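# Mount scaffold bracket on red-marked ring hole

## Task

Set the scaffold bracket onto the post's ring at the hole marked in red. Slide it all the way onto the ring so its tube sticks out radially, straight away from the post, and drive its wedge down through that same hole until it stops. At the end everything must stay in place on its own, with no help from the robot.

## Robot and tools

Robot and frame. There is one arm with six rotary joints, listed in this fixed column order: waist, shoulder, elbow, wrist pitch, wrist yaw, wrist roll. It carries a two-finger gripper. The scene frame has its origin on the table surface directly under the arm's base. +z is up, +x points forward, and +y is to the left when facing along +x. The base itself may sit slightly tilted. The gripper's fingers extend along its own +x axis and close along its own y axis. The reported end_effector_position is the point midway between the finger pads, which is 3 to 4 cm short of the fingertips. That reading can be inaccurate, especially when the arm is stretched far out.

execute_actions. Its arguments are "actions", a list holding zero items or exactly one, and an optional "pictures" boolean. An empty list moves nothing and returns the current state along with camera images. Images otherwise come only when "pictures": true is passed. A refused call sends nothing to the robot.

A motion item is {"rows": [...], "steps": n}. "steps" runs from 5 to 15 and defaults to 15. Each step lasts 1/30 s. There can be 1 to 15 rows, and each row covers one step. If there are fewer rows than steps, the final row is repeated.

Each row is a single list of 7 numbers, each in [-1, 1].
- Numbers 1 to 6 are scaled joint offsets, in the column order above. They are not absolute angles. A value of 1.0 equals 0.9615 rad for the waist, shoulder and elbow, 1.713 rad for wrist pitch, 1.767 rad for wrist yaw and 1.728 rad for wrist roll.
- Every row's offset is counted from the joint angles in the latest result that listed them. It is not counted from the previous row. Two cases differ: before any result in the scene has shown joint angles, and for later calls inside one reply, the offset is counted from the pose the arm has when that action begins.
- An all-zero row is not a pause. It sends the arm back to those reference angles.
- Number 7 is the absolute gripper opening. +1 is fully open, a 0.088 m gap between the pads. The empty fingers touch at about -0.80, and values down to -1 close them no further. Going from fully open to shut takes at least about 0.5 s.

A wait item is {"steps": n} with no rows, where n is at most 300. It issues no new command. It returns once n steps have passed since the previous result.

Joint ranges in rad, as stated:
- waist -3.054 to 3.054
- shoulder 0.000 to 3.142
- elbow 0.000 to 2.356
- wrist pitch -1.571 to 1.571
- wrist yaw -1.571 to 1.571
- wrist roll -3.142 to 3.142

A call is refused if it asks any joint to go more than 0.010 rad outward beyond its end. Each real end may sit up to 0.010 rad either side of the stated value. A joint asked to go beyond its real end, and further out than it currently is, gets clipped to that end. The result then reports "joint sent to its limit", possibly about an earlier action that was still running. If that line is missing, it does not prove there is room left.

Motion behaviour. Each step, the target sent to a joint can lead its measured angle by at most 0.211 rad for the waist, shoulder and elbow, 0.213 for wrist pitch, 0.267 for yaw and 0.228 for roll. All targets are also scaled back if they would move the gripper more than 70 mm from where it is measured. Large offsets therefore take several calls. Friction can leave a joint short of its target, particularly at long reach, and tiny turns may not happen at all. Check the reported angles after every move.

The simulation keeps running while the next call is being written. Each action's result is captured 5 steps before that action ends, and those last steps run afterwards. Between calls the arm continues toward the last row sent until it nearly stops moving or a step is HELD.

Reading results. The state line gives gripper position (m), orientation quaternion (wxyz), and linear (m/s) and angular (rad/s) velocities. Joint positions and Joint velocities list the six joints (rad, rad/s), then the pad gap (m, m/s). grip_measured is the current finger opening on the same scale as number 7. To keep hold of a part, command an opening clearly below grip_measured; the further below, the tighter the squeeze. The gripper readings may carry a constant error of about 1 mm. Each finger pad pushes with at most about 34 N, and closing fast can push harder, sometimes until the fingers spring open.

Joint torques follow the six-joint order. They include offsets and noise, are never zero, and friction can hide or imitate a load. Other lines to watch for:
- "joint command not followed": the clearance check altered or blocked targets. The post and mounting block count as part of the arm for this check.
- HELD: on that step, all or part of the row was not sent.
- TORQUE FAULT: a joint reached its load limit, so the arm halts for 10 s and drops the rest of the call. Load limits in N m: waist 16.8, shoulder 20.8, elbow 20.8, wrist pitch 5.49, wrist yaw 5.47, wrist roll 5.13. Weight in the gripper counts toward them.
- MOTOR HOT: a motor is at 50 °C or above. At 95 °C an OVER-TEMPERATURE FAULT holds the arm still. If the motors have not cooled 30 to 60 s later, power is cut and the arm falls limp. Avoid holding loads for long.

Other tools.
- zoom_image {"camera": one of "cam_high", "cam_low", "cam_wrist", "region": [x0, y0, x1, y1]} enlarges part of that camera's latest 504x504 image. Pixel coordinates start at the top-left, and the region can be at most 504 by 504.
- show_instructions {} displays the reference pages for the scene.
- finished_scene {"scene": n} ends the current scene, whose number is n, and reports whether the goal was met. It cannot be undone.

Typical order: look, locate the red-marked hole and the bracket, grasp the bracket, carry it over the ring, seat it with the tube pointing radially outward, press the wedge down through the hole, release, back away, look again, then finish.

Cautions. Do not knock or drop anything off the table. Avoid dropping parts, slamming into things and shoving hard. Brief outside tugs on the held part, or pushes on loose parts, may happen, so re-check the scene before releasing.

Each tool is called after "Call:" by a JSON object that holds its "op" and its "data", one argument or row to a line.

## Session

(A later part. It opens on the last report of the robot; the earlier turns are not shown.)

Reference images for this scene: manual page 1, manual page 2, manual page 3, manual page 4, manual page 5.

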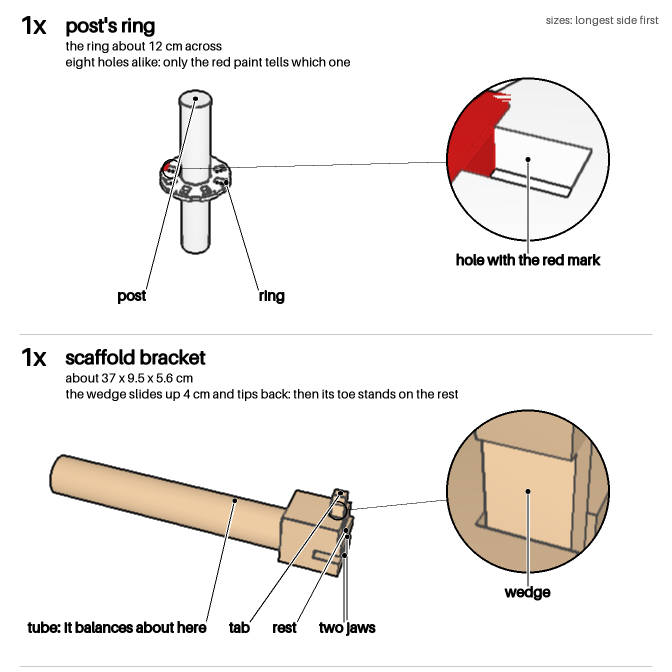

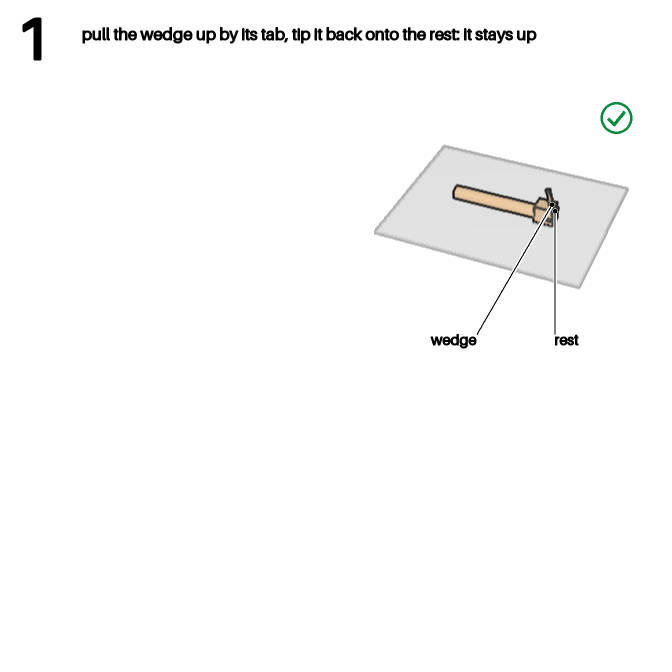

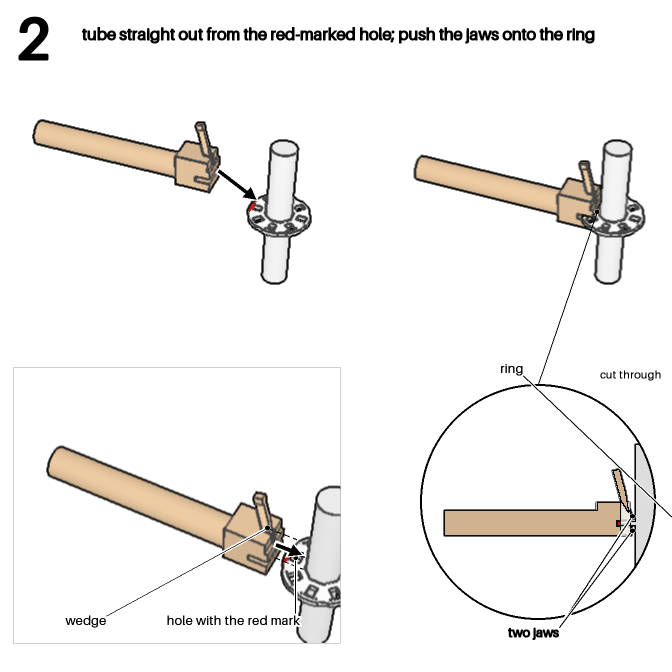

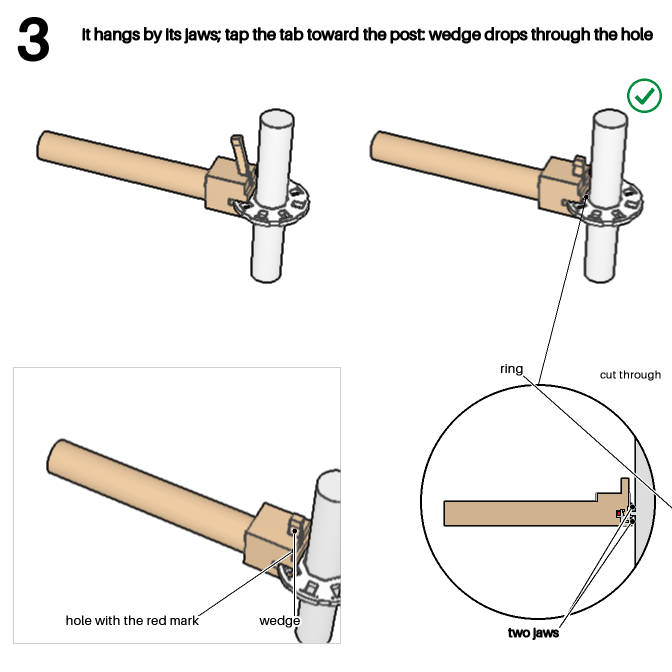

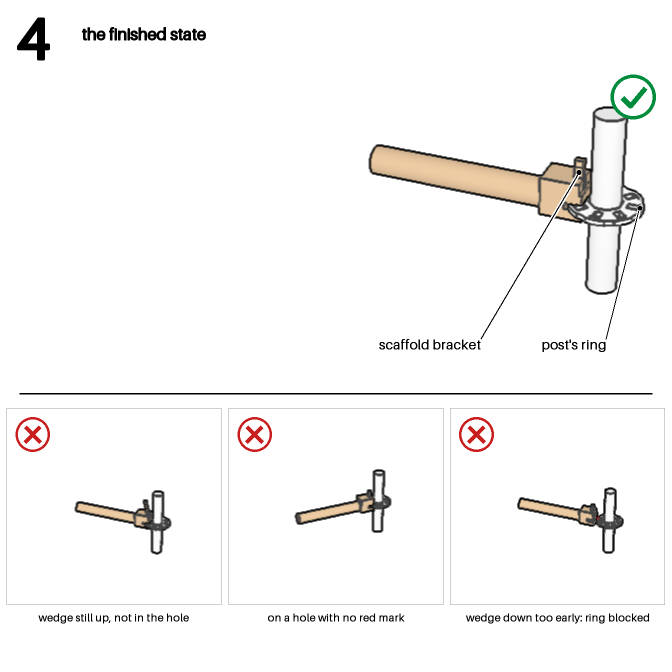

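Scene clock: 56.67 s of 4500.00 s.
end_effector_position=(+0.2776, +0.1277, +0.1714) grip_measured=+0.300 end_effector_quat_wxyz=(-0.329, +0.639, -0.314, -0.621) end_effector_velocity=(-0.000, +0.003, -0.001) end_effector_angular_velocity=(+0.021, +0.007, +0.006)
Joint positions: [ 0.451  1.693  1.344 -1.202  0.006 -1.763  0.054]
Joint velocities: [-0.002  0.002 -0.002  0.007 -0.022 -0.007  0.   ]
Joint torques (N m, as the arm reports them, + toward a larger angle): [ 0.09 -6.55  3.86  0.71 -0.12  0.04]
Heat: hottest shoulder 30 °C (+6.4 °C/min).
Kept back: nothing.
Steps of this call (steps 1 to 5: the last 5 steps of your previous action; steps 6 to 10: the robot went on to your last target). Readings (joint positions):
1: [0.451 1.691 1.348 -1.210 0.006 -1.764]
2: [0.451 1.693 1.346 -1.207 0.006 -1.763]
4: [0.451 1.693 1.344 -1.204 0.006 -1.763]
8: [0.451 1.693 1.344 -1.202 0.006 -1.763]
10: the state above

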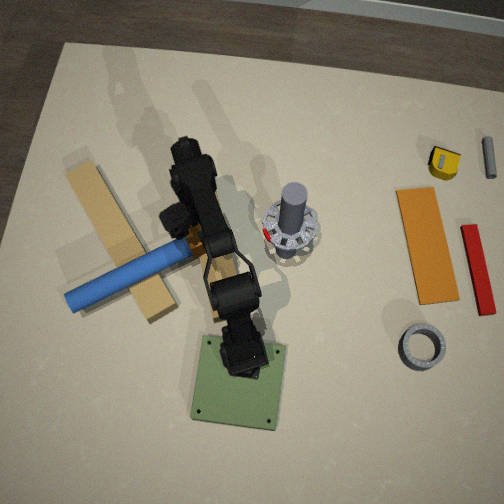

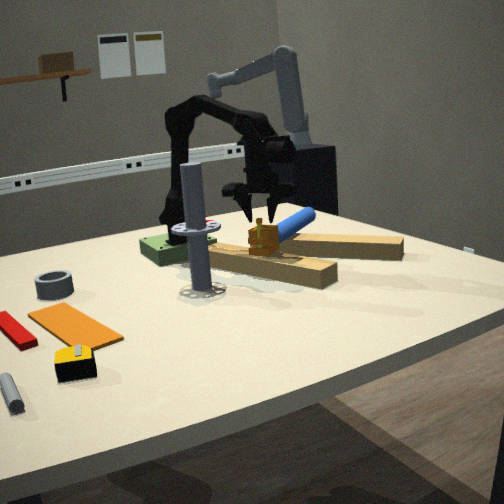

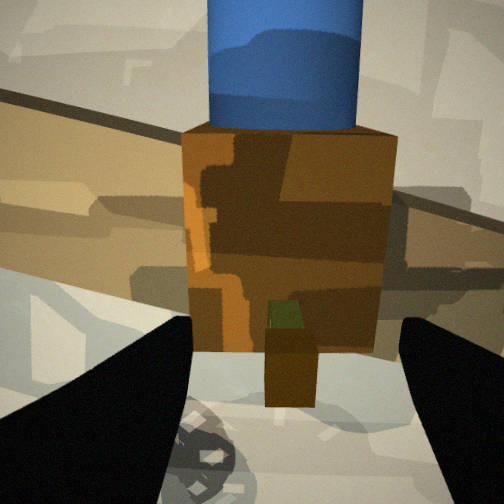

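Call:
{"op": "execute_actions", "data": {
  "actions": [
    {"rows":[[0,0.001,-0.01,0.005,0,0,0.3],[0,0.002,-0.02,0.01,0,0,0.3],[0,0.002,-0.02,0.01,0,0,0.3],[0,0.002,-0.02,0.01,0,0,0.3],[0,0.002,-0.02,0.01,0,0,0.0],[0,0.002,-0.02,0.01,0,0,-0.3],[0,0.002,-0.02,0.01,0,0,-0.5],[0,0.002,-0.02,0.01,0,0,-0.7],[0,0.002,-0.02,0.01,0,0,-0.85]],"steps":15}
  ]
}}

Call:
{"op": "execute_actions", "data": {
  "actions": [
    {"steps":12}
  ]
}}

Call:
{"op": "execute_actions", "data": {
  "actions": [
    {"rows":[[0,-0.001,0.015,-0.008,0,0,-0.85],[0,-0.002,0.03,-0.016,0,0,-0.85],[0,-0.003,0.045,-0.024,0,0,-0.85],[0,-0.004,0.06,-0.032,0,0,-0.85],[0,-0.005,0.075,-0.04,0,0,-0.85],[0,-0.006,0.09,-0.048,0,0,-0.85],[0,-0.007,0.105,-0.056,0,0,-0.85],[0,-0.007,0.12,-0.064,0,0,-0.85],[0,-0.007,0.135,-0.07,0,0,-0.85]],"steps":15}
  ]
}}

Call:
{"op": "execute_actions", "data": {
  "actions": [
    {"steps":12}
  ],
  "pictures": true
}}

Call:
{"op": "zoom_image", "data": {
  "camera": "cam_low",
  "region": [180, 150, 330, 290]
}}

Scene clock: 57.30 s of 4500.00 s.
end_effector_position=(+0.2780, +0.1279, +0.1688) grip_measured=-0.358 end_effector_quat_wxyz=(-0.330, +0.639, -0.313, -0.620) end_effector_velocity=(-0.004, +0.001, -0.001) end_effector_angular_velocity=(+0.015, +0.020, +0.006)
Joint positions: [ 0.451  1.693  1.333 -1.188  0.006 -1.763  0.021]
Joint velocities: [-0.002 -0.002 -0.007 -0.007 -0.022 -0.007 -0.174]
Joint torques (N m, as the arm reports them, + toward a larger angle): [-0.04 -7.03  3.78  0.71 -0.14 -0.01]
Heat: hottest shoulder 30 °C (+6.3 °C/min).
Steps of this call (steps 1 to 9: the robot went on to your last target; steps 10 to 19: the first 10 steps of this action). Readings (joint positions):
10: [0.451 1.693 1.344 -1.201 0.006 -1.763]
11: [0.451 1.693 1.342 -1.197 0.006 -1.763]
13: [0.451 1.693 1.338 -1.192 0.006 -1.763]
17: [0.451 1.693 1.333 -1.189 0.006 -1.763]
19: the state above

Scene clock: 57.70 s of 4500.00 s.
end_effector_position=(+0.2776, +0.1275, +0.1683) grip_measured=-0.544 end_effector_quat_wxyz=(-0.329, +0.639, -0.314, -0.620) end_effector_velocity=(+0.001, +0.001, +0.000) end_effector_angular_velocity=(+0.010, -0.004, +0.005)
Joint positions: [ 0.451  1.693  1.331 -1.189  0.008 -1.764  0.012]
Joint velocities: [-0.002 -0.002 -0.002  0.007 -0.007 -0.007 -0.   ]
Joint torques (N m, as the arm reports them, + toward a larger angle): [-0.09 -7.03  3.95  0.76 -0.18  0.05]
Heat: hottest shoulder 30 °C (+6.2 °C/min).
Kept back: nothing.
Steps of this call (steps 1 to 5: the last 5 steps of your previous action; steps 6 to 12: the robot went on to your last target). Readings (joint positions):
1: [0.451 1.693 1.333 -1.189 0.007 -1.763]
2: [0.451 1.693 1.333 -1.189 0.007 -1.763]
4: [0.451 1.693 1.332 -1.189 0.007 -1.764]
8: [0.451 1.693 1.332 -1.189 0.008 -1.764]
12: the state above

Scene clock: 58.03 s of 4500.00 s.
end_effector_position=(+0.2776, +0.1275, +0.1923) grip_measured=-0.544 end_effector_quat_wxyz=(-0.327, +0.638, -0.315, -0.622) end_effector_velocity=(-0.000, +0.003, +0.073) end_effector_angular_velocity=(+0.020, +0.007, +0.049)
Joint positions: [ 0.451  1.693  1.427 -1.291  0.008 -1.765  0.012]
Joint velocities: [-0.002 -0.002  0.286 -0.286 -0.022 -0.051 -0.   ]
Joint torques (N m, as the arm reports them, + toward a larger angle): [-0.05 -7.94  5.62  0.69 -0.13  0.05]
Heat: hottest shoulder 30 °C (+6.2 °C/min).
Steps of this call (steps 1 to 10: the first 10 steps of this action). Readings (joint positions):
1: [0.451 1.693 1.331 -1.189 0.008 -1.764]
2: [0.451 1.693 1.334 -1.191 0.008 -1.764]
4: [0.451 1.693 1.350 -1.209 0.008 -1.764]
8: [0.451 1.693 1.403 -1.266 0.008 -1.764]
10: the state above

Scene clock: 58.43 s of 4500.00 s.
end_effector_position=(+0.2779, +0.1277, +0.1980) grip_measured=-0.544 end_effector_quat_wxyz=(-0.327, +0.639, -0.314, -0.622) end_effector_velocity=(+0.001, +0.001, +0.003) end_effector_angular_velocity=(+0.013, -0.013, +0.020)
Joint positions: [ 0.451  1.692  1.448 -1.31   0.008 -1.768  0.012]
Joint velocities: [-0.002 -0.007  0.002  0.007 -0.007 -0.022 -0.   ]
Joint torques (N m, as the arm reports them, + toward a larger angle): [-0.03 -7.89  5.82  0.6  -0.12  0.1 ]
Heat: hottest shoulder 30 °C (+6.2 °C/min).
Kept back: nothing.
Steps of this call (steps 1 to 5: the last 5 steps of your previous action; steps 6 to 12: the robot went on to your last target). Readings (joint positions):
1: [0.451 1.693 1.435 -1.299 0.008 -1.767]
2: [0.451 1.693 1.440 -1.304 0.008 -1.768]
4: [0.451 1.692 1.445 -1.307 0.008 -1.768]
8: [0.451 1.692 1.447 -1.310 0.008 -1.768]
12: the state above

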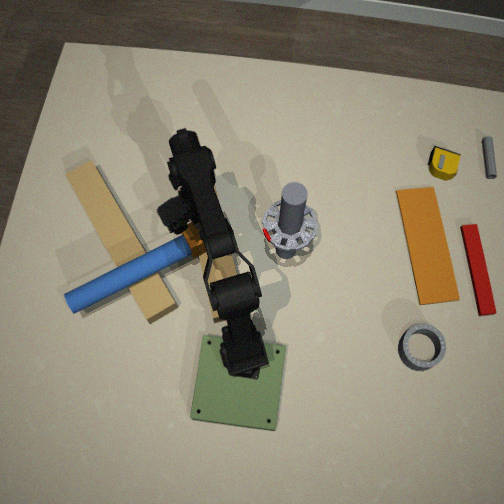

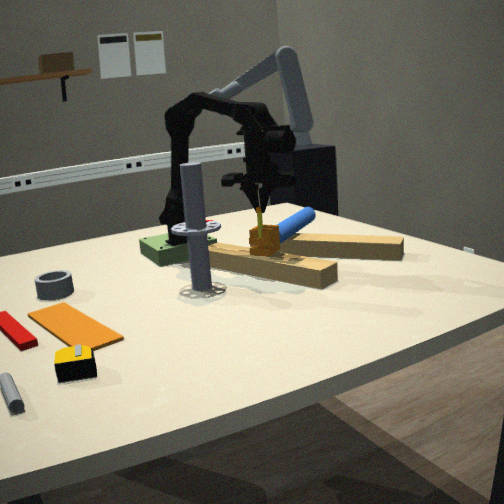

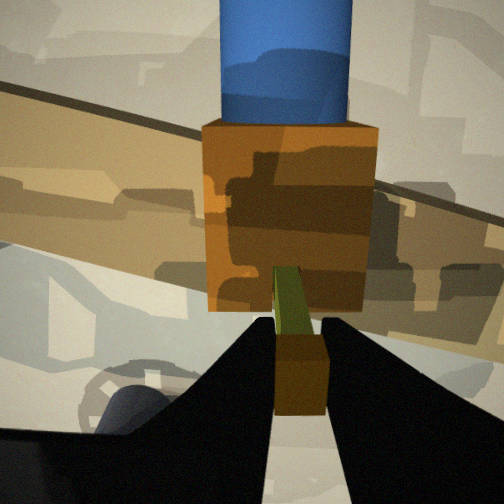

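Region (180, 150, 330, 290) of cam_low's 504x504 image, scaled by 3.360, with more detail than that image has; it fills the top 470 rows of this view, and the rest is white.

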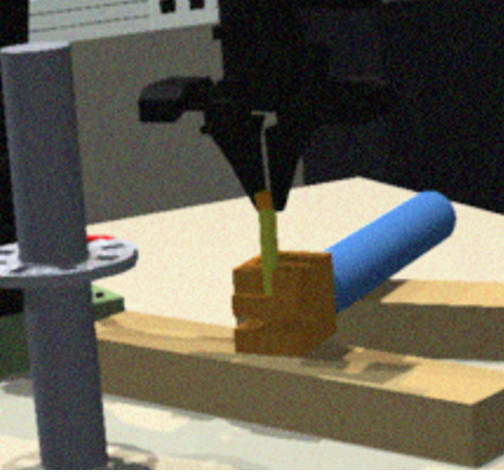

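Call:
{"op": "execute_actions", "data": {
  "actions": [
    {"rows":[[0.017,-0.006,-0.01,0.005,0.011,0.009,-0.8],[0.034,-0.013,-0.021,0.01,0.022,0.019,-0.8],[0.051,-0.019,-0.031,0.015,0.033,0.028,-0.8],[0.068,-0.025,-0.041,0.02,0.044,0.038,-0.8],[0.085,-0.031,-0.052,0.025,0.055,0.047,-0.8],[0.102,-0.038,-0.062,0.03,0.066,0.057,-0.8],[0.119,-0.044,-0.072,0.035,0.077,0.066,-0.8],[0.136,-0.05,-0.083,0.04,0.088,0.076,-0.8],[0.153,-0.056,-0.093,0.046,0.098,0.085,-0.8],[0.17,-0.063,-0.103,0.051,0.109,0.095,-0.8],[0.187,-0.069,-0.114,0.056,0.12,0.104,-0.8],[0.204,-0.075,-0.124,0.061,0.131,0.114,-0.8],[0.221,-0.081,-0.134,0.066,0.142,0.123,-0.8],[0.238,-0.088,-0.145,0.071,0.153,0.133,-0.8],[0.255,-0.094,-0.155,0.076,0.164,0.142,-0.8]],"steps":15}
  ]
}}

Call:
{"op": "execute_actions", "data": {
  "actions": [
    {"steps":20}
  ],
  "pictures": true
}}

Call:
{"op": "zoom_image", "data": {
  "camera": "cam_low",
  "region": [180, 150, 330, 290]
}}

Scene clock: 59.33 s of 4500.00 s.
end_effector_position=(+0.2696, +0.1377, +0.1952) grip_measured=-0.543 end_effector_quat_wxyz=(-0.310, +0.686, -0.332, -0.568) end_effector_velocity=(-0.037, +0.046, -0.000) end_effector_angular_velocity=(-0.351, -0.491, -0.014)
Joint positions: [ 0.566  1.651  1.383 -1.254  0.156 -1.651  0.012]
Joint velocities: [ 0.476 -0.203 -0.281  0.242  0.579  0.462  0.   ]
Joint torques (N m, as the arm reports them, + toward a larger angle): [ 0.96 -7.37  3.63  1.32 -0.08  0.26]
Heat: hottest shoulder 30 °C (+6.1 °C/min).
Steps of this call (steps 1 to 17: the robot went on to your last target; steps 18 to 27: the first 10 steps of this action). Readings (joint positions):
18: [0.452 1.692 1.449 -1.310 0.009 -1.767]
19: [0.458 1.692 1.447 -1.310 0.016 -1.761]
21: [0.480 1.686 1.435 -1.299 0.044 -1.739]
25: [0.535 1.664 1.402 -1.270 0.117 -1.683]
27: the state above

Scene clock: 60.00 s of 4500.00 s.
end_effector_position=(+0.2595, +0.1516, +0.1949) grip_measured=-0.544 end_effector_quat_wxyz=(-0.309, +0.731, -0.332, -0.510) end_effector_velocity=(-0.006, -0.001, -0.001) end_effector_angular_velocity=(+0.002, +0.032, +0.007)
Joint positions: [ 0.69   1.603  1.311 -1.19   0.296 -1.53   0.012]
Joint velocities: [-0.002 -0.002 -0.002 -0.022 -0.022 -0.007 -0.   ]
Joint torques (N m, as the arm reports them, + toward a larger angle): [ 0.45 -6.82  3.61  1.35  0.16  0.24]
Heat: hottest shoulder 30 °C (+6.0 °C/min).
Kept back: nothing.
Steps of this call (steps 1 to 5: the last 5 steps of your previous action; steps 6 to 20: the robot went on to your last target). Readings (joint positions):
1: [0.582 1.644 1.374 -1.246 0.175 -1.636]
2: [0.598 1.637 1.364 -1.238 0.194 -1.620]
4: [0.631 1.624 1.345 -1.221 0.233 -1.588]
8: [0.680 1.607 1.319 -1.196 0.281 -1.542]
20: the state above

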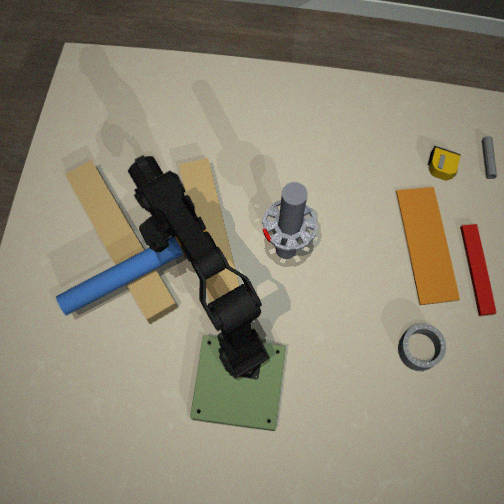

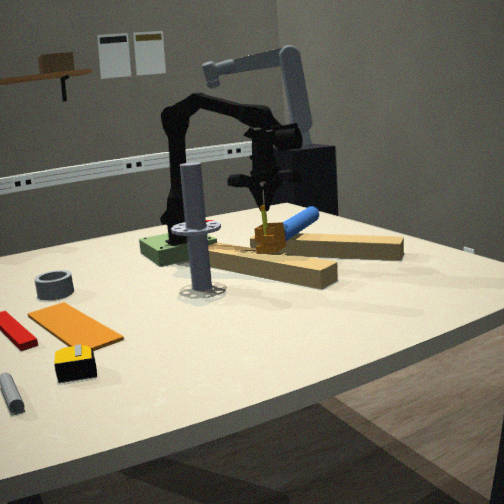

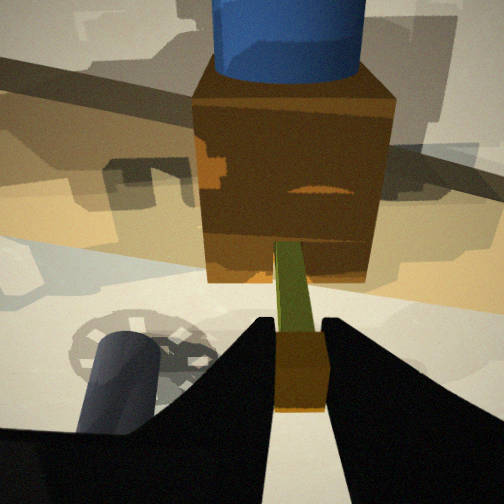

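Region (180, 150, 330, 290) of cam_low's 504x504 image, scaled by 3.360, with more detail than that image has; it fills the top 470 rows of this view, and the rest is white.

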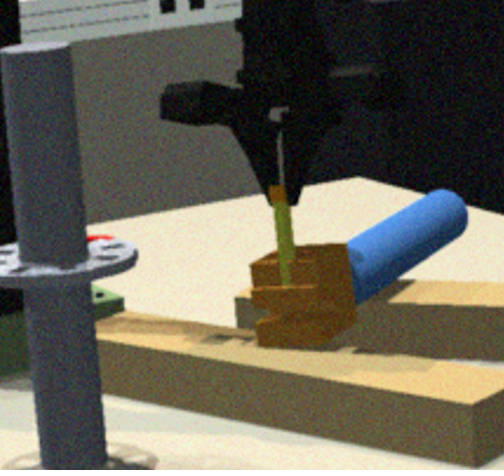

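Call:
{"op": "execute_actions", "data": {
  "actions": [
    {"rows":[[0,0,-0.008,0.004,0,0,-0.8],[0,0,-0.016,0.008,0,0,-0.8],[0,0,-0.024,0.012,0,0,-0.8],[0,0,-0.024,0.012,0,0,-0.8],[0,0,-0.024,0.012,0,0,-0.8],[0,0,-0.024,0.012,0,0,-0.8],[0,0,-0.024,0.012,0,0,-0.8],[0,0,-0.024,0.012,0,0,-0.8]],"steps":15}
  ]
}}

Call:
{"op": "execute_actions", "data": {
  "actions": [
    {"steps":8}
  ],
  "pictures": true
}}

Call:
{"op": "zoom_image", "data": {
  "camera": "cam_low",
  "region": [220, 180, 300, 260]
}}

Scene clock: 61.80 s of 4500.00 s.
end_effector_position=(+0.2594, +0.1513, +0.1943) grip_measured=-0.544 end_effector_quat_wxyz=(-0.309, +0.733, -0.331, -0.508) end_effector_velocity=(-0.000, +0.000, -0.001) end_effector_angular_velocity=(+0.005, +0.004, +0.005)
Joint positions: [ 0.691  1.6    1.304 -1.183  0.299 -1.531  0.012]
Joint velocities: [-0.002 -0.002 -0.007  0.007 -0.007 -0.007  0.   ]
Joint torques (N m, as the arm reports them, + toward a larger angle): [-0.17 -6.24  3.26  1.58 -0.06  0.03]
Heat: hottest shoulder 30 °C (+5.0 °C/min).
Steps of this call (steps 1 to 15: the robot went on to your last target; steps 16 to 44: nothing new was sent; steps 45 to 54: the first 10 steps of this action). Readings (joint positions):
45: [0.691 1.603 1.311 -1.189 0.299 -1.530]
46: [0.691 1.603 1.311 -1.188 0.299 -1.530]
48: [0.691 1.602 1.307 -1.186 0.299 -1.530]
52: [0.691 1.600 1.305 -1.184 0.299 -1.531]
54: the state above

Scene clock: 62.07 s of 4500.00 s.
end_effector_position=(+0.2596, +0.1514, +0.1942) grip_measured=-0.544 end_effector_quat_wxyz=(-0.309, +0.733, -0.330, -0.508) end_effector_velocity=(-0.001, -0.002, -0.002) end_effector_angular_velocity=(-0.008, +0.018, +0.014)
Joint positions: [ 0.691  1.6    1.304 -1.182  0.299 -1.532  0.012]
Joint velocities: [-0.007  0.002 -0.002 -0.007 -0.007 -0.022 -0.   ]
Joint torques (N m, as the arm reports them, + toward a larger angle): [-0.19 -6.3   3.25  1.55 -0.05  0.07]
Heat: hottest shoulder 30 °C (+5.1 °C/min).
Kept back: nothing.
Steps of this call (steps 1 to 5: the last 5 steps of your previous action; steps 6 to 8: the robot went on to your last target). Readings (joint positions):
1: [0.691 1.600 1.304 -1.183 0.299 -1.532]
2: [0.691 1.600 1.304 -1.183 0.299 -1.532]
4: [0.691 1.600 1.304 -1.183 0.299 -1.532]
8: the state above

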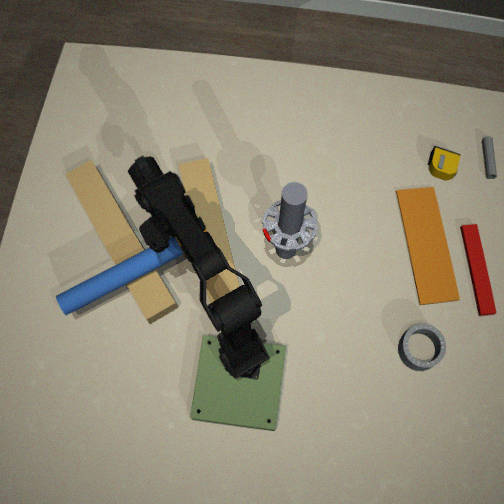

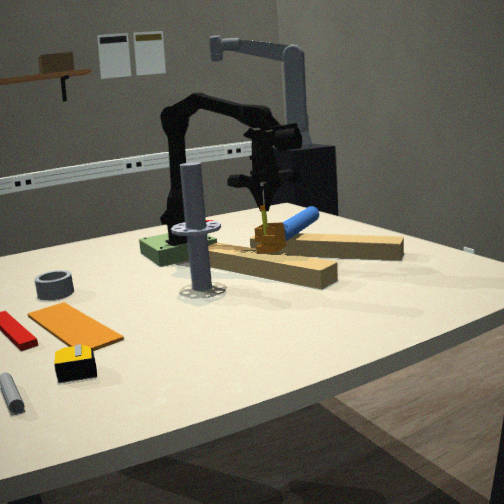

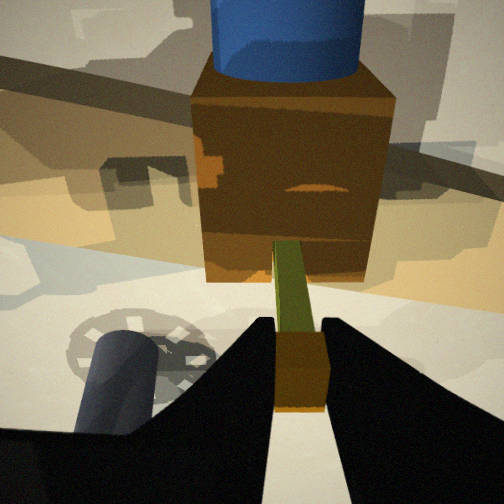

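Region (220, 180, 300, 260) of cam_low's 504x504 image, scaled by 6.300, with more detail than that image has.

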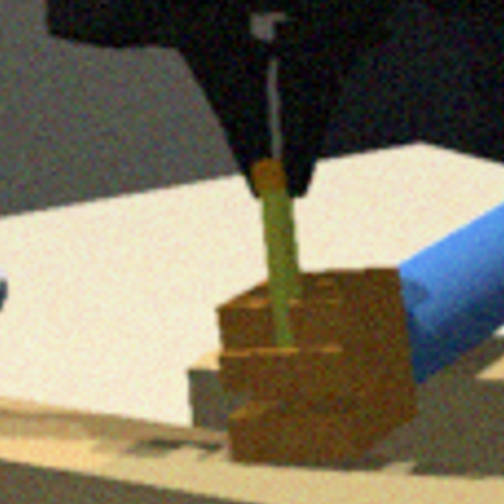

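Call:
{"op": "execute_actions", "data": {
  "actions": [
    {"rows":[[0,0,0,0,0,0,-0.5],[0,0,0,0,0,0,-0.45],[0,0,0,0,0,0,-0.4],[0,0,0,0,0,0,-0.3],[0,0,0,0,0,0,-0.1],[0,0,0,0,0,0,0.2]],"steps":15}
  ]
}}

Call:
{"op": "execute_actions", "data": {
  "actions": [
    {"steps":12}
  ],
  "pictures": true
}}

Call:
{"op": "zoom_image", "data": {
  "camera": "cam_low",
  "region": [220, 180, 300, 260]
}}

Scene clock: 62.70 s of 4500.00 s.
end_effector_position=(+0.2602, +0.1518, +0.1945) grip_measured=+0.125 end_effector_quat_wxyz=(-0.310, +0.734, -0.329, -0.507) end_effector_velocity=(-0.002, -0.001, -0.000) end_effector_angular_velocity=(+0.003, +0.009, -0.009)
Joint positions: [ 0.691  1.599  1.304 -1.179  0.3   -1.533  0.045]
Joint velocities: [-0.002 -0.002 -0.002 -0.007 -0.007  0.007  0.042]
Joint torques (N m, as the arm reports them, + toward a larger angle): [-0.04 -6.56  4.74  0.42  0.07 -0.01]
Heat: hottest shoulder 30 °C (+5.0 °C/min).
Steps of this call (steps 1 to 9: the robot went on to your last target; steps 10 to 19: the first 10 steps of this action). Readings (joint positions):
10: [0.691 1.599 1.304 -1.181 0.300 -1.533]
11: [0.691 1.599 1.304 -1.181 0.300 -1.533]
13: [0.691 1.599 1.304 -1.178 0.300 -1.533]
17: [0.691 1.599 1.304 -1.178 0.300 -1.533]
19: the state above

Scene clock: 63.10 s of 4500.00 s.
end_effector_position=(+0.2601, +0.1517, +0.1944) grip_measured=+0.199 end_effector_quat_wxyz=(-0.310, +0.734, -0.329, -0.508) end_effector_velocity=(+0.000, +0.001, -0.000) end_effector_angular_velocity=(+0.008, +0.000, +0.005)
Joint positions: [ 0.691  1.599  1.304 -1.179  0.3   -1.533  0.049]
Joint velocities: [-0.002 -0.002 -0.002  0.007 -0.007 -0.007  0.   ]
Joint torques (N m, as the arm reports them, + toward a larger angle): [-0.06 -6.62  4.72  0.44  0.08  0.02]
Heat: hottest shoulder 30 °C (+5.1 °C/min).
Kept back: nothing.
Steps of this call (steps 1 to 5: the last 5 steps of your previous action; steps 6 to 12: the robot went on to your last target). Readings (joint positions):
1: [0.691 1.599 1.304 -1.179 0.300 -1.533]
2: [0.691 1.599 1.304 -1.179 0.300 -1.533]
4: [0.691 1.599 1.304 -1.179 0.300 -1.533]
8: [0.691 1.599 1.304 -1.179 0.300 -1.533]
12: the state above

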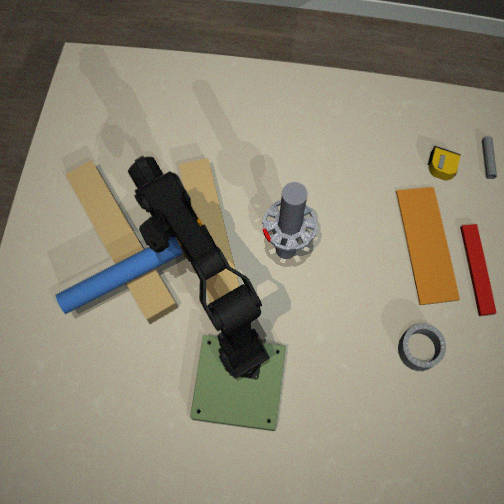

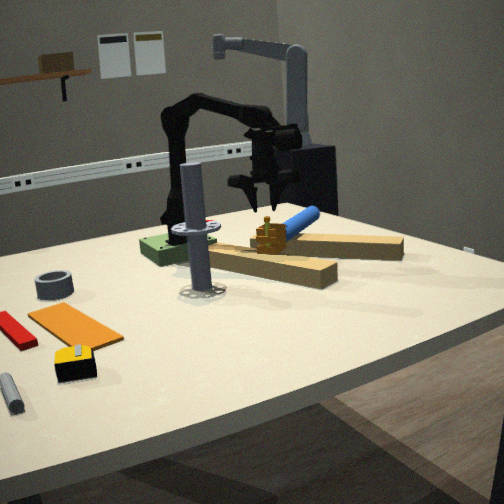

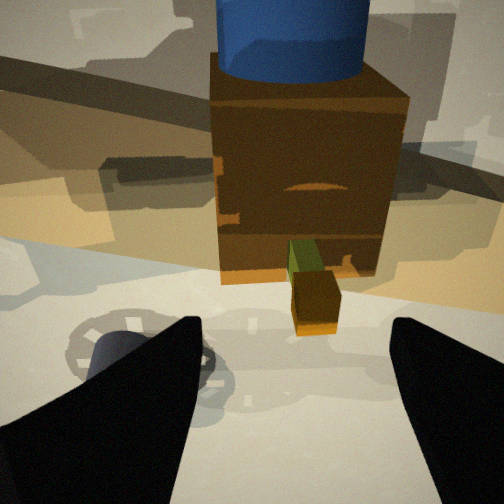

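Region (220, 180, 300, 260) of cam_low's 504x504 image, scaled by 6.300, with more detail than that image has.

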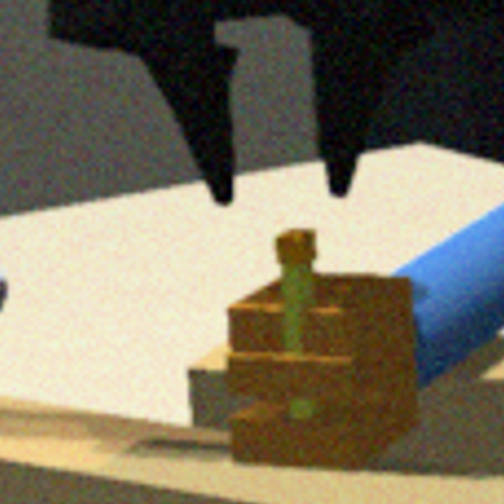

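Call:
{"op": "execute_actions", "data": {
  "actions": [
    {"rows":[[-0.028,0.016,0.018,-0.008,-0.021,-0.015,0.4],[-0.055,0.032,0.035,-0.015,-0.042,-0.03,0.4],[-0.083,0.048,0.053,-0.023,-0.063,-0.046,0.4],[-0.11,0.064,0.07,-0.03,-0.084,-0.061,0.4],[-0.138,0.08,0.088,-0.038,-0.105,-0.076,0.4],[-0.165,0.096,0.105,-0.046,-0.126,-0.091,0.4],[-0.193,0.112,0.123,-0.053,-0.147,-0.107,0.4],[-0.22,0.127,0.14,-0.061,-0.168,-0.122,0.4]],"steps":15}
  ]
}}

Call:
{"op": "execute_actions", "data": {
  "actions": [
    {"steps":15}
  ],
  "pictures": true
}}

Call:
{"op": "zoom_image", "data": {
  "camera": "cam_high",
  "region": [50, 170, 310, 350]
}}

Scene clock: 64.67 s of 4500.00 s.
end_effector_position=(+0.2762, +0.1383, +0.1875) grip_measured=+0.395 end_effector_quat_wxyz=(-0.321, +0.651, -0.321, -0.608) end_effector_velocity=(+0.054, -0.060, -0.017) end_effector_angular_velocity=(+0.300, +0.374, -0.107)
Joint positions: [ 0.504  1.699  1.414 -1.263  0.049 -1.713  0.058]
Joint velocities: [-0.466  0.232  0.212 -0.154 -0.447 -0.344  0.002]
Joint torques (N m, as the arm reports them, + toward a larger angle): [ 1.08 -7.    5.2   0.06 -0.37 -0.09]
Heat: hottest shoulder 30 °C (+5.0 °C/min).
Steps of this call (steps 1 to 15: the robot went on to your last target; steps 16 to 37: nothing new was sent; steps 38 to 47: the first 10 steps of this action). Readings (joint positions):
38: [0.689 1.600 1.305 -1.181 0.293 -1.537]
39: [0.681 1.604 1.310 -1.188 0.275 -1.549]
41: [0.648 1.621 1.331 -1.206 0.223 -1.586]
45: [0.547 1.678 1.392 -1.250 0.092 -1.681]
47: the state above

Scene clock: 65.17 s of 4500.00 s.
end_effector_position=(+0.2770, +0.1379, +0.1878) grip_measured=+0.400 end_effector_quat_wxyz=(-0.323, +0.638, -0.314, -0.624) end_effector_velocity=(-0.003, +0.001, +0.000) end_effector_angular_velocity=(+0.016, +0.016, +0.005)
Joint positions: [ 0.482  1.712  1.431 -1.28   0.007 -1.741  0.059]
Joint velocities: [-0.002 -0.002 -0.002 -0.007 -0.022 -0.007 -0.   ]
Joint torques (N m, as the arm reports them, + toward a larger angle): [-0.29 -6.31  5.35  0.26 -0.26 -0.09]
Heat: hottest shoulder 30 °C (+5.1 °C/min).
Kept back: nothing.
Steps of this call (steps 1 to 5: the last 5 steps of your previous action; steps 6 to 15: the robot went on to your last target). Readings (joint positions):
1: [0.492 1.705 1.419 -1.269 0.037 -1.722]
2: [0.485 1.709 1.423 -1.273 0.028 -1.728]
4: [0.482 1.712 1.426 -1.278 0.016 -1.735]
8: [0.482 1.712 1.430 -1.279 0.009 -1.740]
15: the state above

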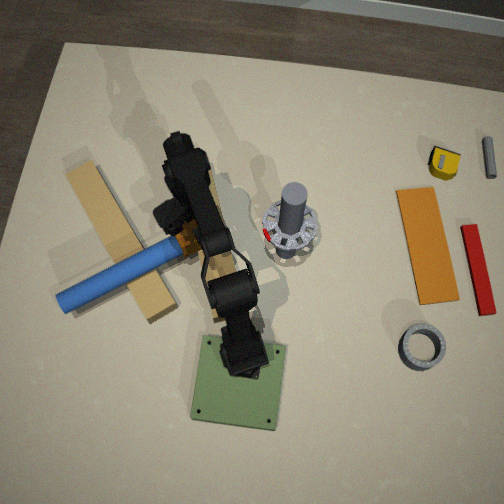

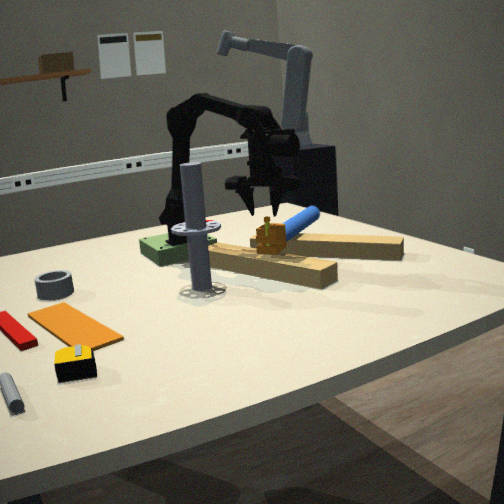

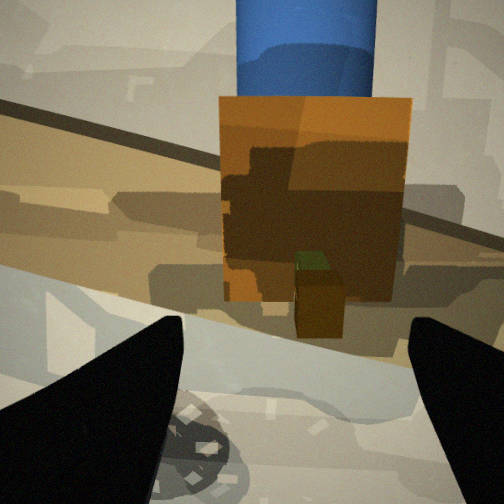

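Region (50, 170, 310, 350) of cam_high's 504x504 image, scaled by 1.938, with more detail than that image has; it fills the top 349 rows of this view, and the rest is white.

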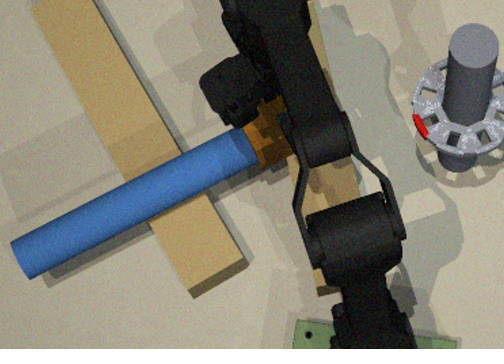

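Call:
{"op": "execute_actions", "data": {
  "actions": [
    {"rows":[[0.014,0.008,0.01,0,0,0.008,0.3],[0.028,0.016,0.02,0,0,0.015,0.3],[0.041,0.025,0.028,-0.003,0,0.023,0.3],[0.041,0.027,0.01,0.008,0,0.023,0.3],[0.041,0.028,-0.008,0.02,0,0.023,0.3],[0.041,0.03,-0.028,0.032,0,0.023,0.3],[0.041,0.031,-0.05,0.044,0,0.023,0.3]],"steps":15}
  ]
}}

Call:
{"op": "execute_actions", "data": {
  "actions": [
    {"steps":10}
  ],
  "pictures": true
}}

Call:
{"op": "zoom_image", "data": {
  "camera": "cam_low",
  "region": [220, 180, 300, 260]
}}

Scene clock: 65.83 s of 4500.00 s.
end_effector_position=(+0.2773, +0.1515, +0.1749) grip_measured=+0.303 end_effector_quat_wxyz=(-0.326, +0.640, -0.311, -0.623) end_effector_velocity=(-0.015, -0.005, -0.077) end_effector_angular_velocity=(-0.052, +0.141, -0.024)
Joint positions: [ 0.519  1.732  1.401 -1.221  0.006 -1.706  0.054]
Joint velocities: [-0.002  0.085 -0.203  0.139 -0.022  0.022 -0.001]
Joint torques (N m, as the arm reports them, + toward a larger angle): [ 0.08 -6.98  4.26  0.83 -0.13  0.04]
Heat: hottest shoulder 30 °C (+5.0 °C/min).
Steps of this call (steps 1 to 10: the robot went on to your last target; steps 11 to 20: the first 10 steps of this action). Readings (joint positions):
11: [0.482 1.713 1.431 -1.281 0.006 -1.741]
12: [0.485 1.714 1.432 -1.281 0.006 -1.735]
14: [0.499 1.720 1.439 -1.280 0.006 -1.719]
18: [0.519 1.726 1.417 -1.231 0.006 -1.707]
20: the state above

Scene clock: 66.17 s of 4500.00 s.
end_effector_position=(+0.2776, +0.1516, +0.1705) grip_measured=+0.300 end_effector_quat_wxyz=(-0.325, +0.639, -0.312, -0.623) end_effector_velocity=(-0.003, +0.001, -0.001) end_effector_angular_velocity=(+0.000, +0.014, +0.010)
Joint positions: [ 0.519  1.737  1.39  -1.209  0.006 -1.704  0.054]
Joint velocities: [ 0.002  0.002 -0.002 -0.007 -0.007 -0.007 -0.001]
Joint torques (N m, as the arm reports them, + toward a larger angle): [ 0.06 -6.98  3.82  0.72 -0.14  0.04]
Heat: hottest shoulder 30 °C (+5.1 °C/min).
Kept back: nothing.
Steps of this call (steps 1 to 5: the last 5 steps of your previous action; steps 6 to 10: the robot went on to your last target). Readings (joint positions):
1: [0.519 1.734 1.396 -1.218 0.006 -1.705]
2: [0.519 1.736 1.393 -1.215 0.006 -1.705]
4: [0.519 1.737 1.390 -1.211 0.006 -1.704]
8: [0.519 1.737 1.390 -1.209 0.006 -1.704]
10: the state above

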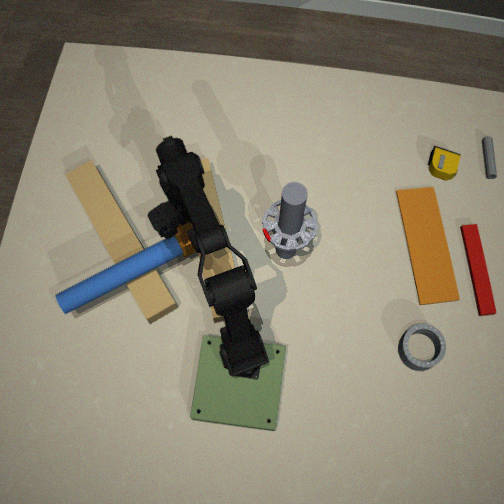

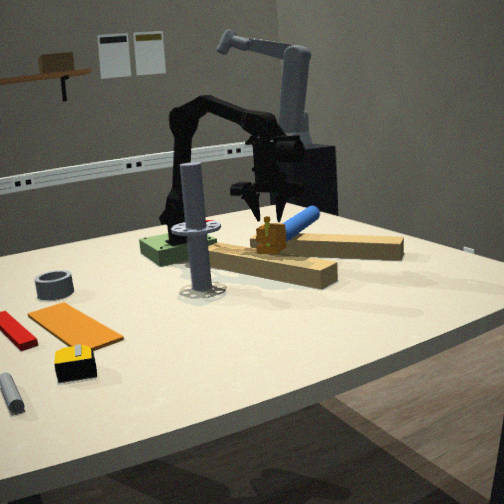

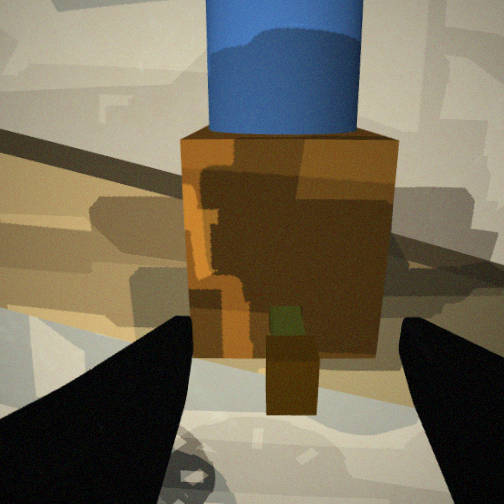

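Region (220, 180, 300, 260) of cam_low's 504x504 image, scaled by 6.300, with more detail than that image has.

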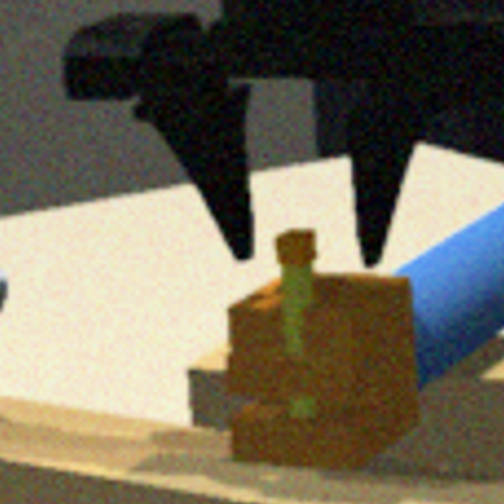

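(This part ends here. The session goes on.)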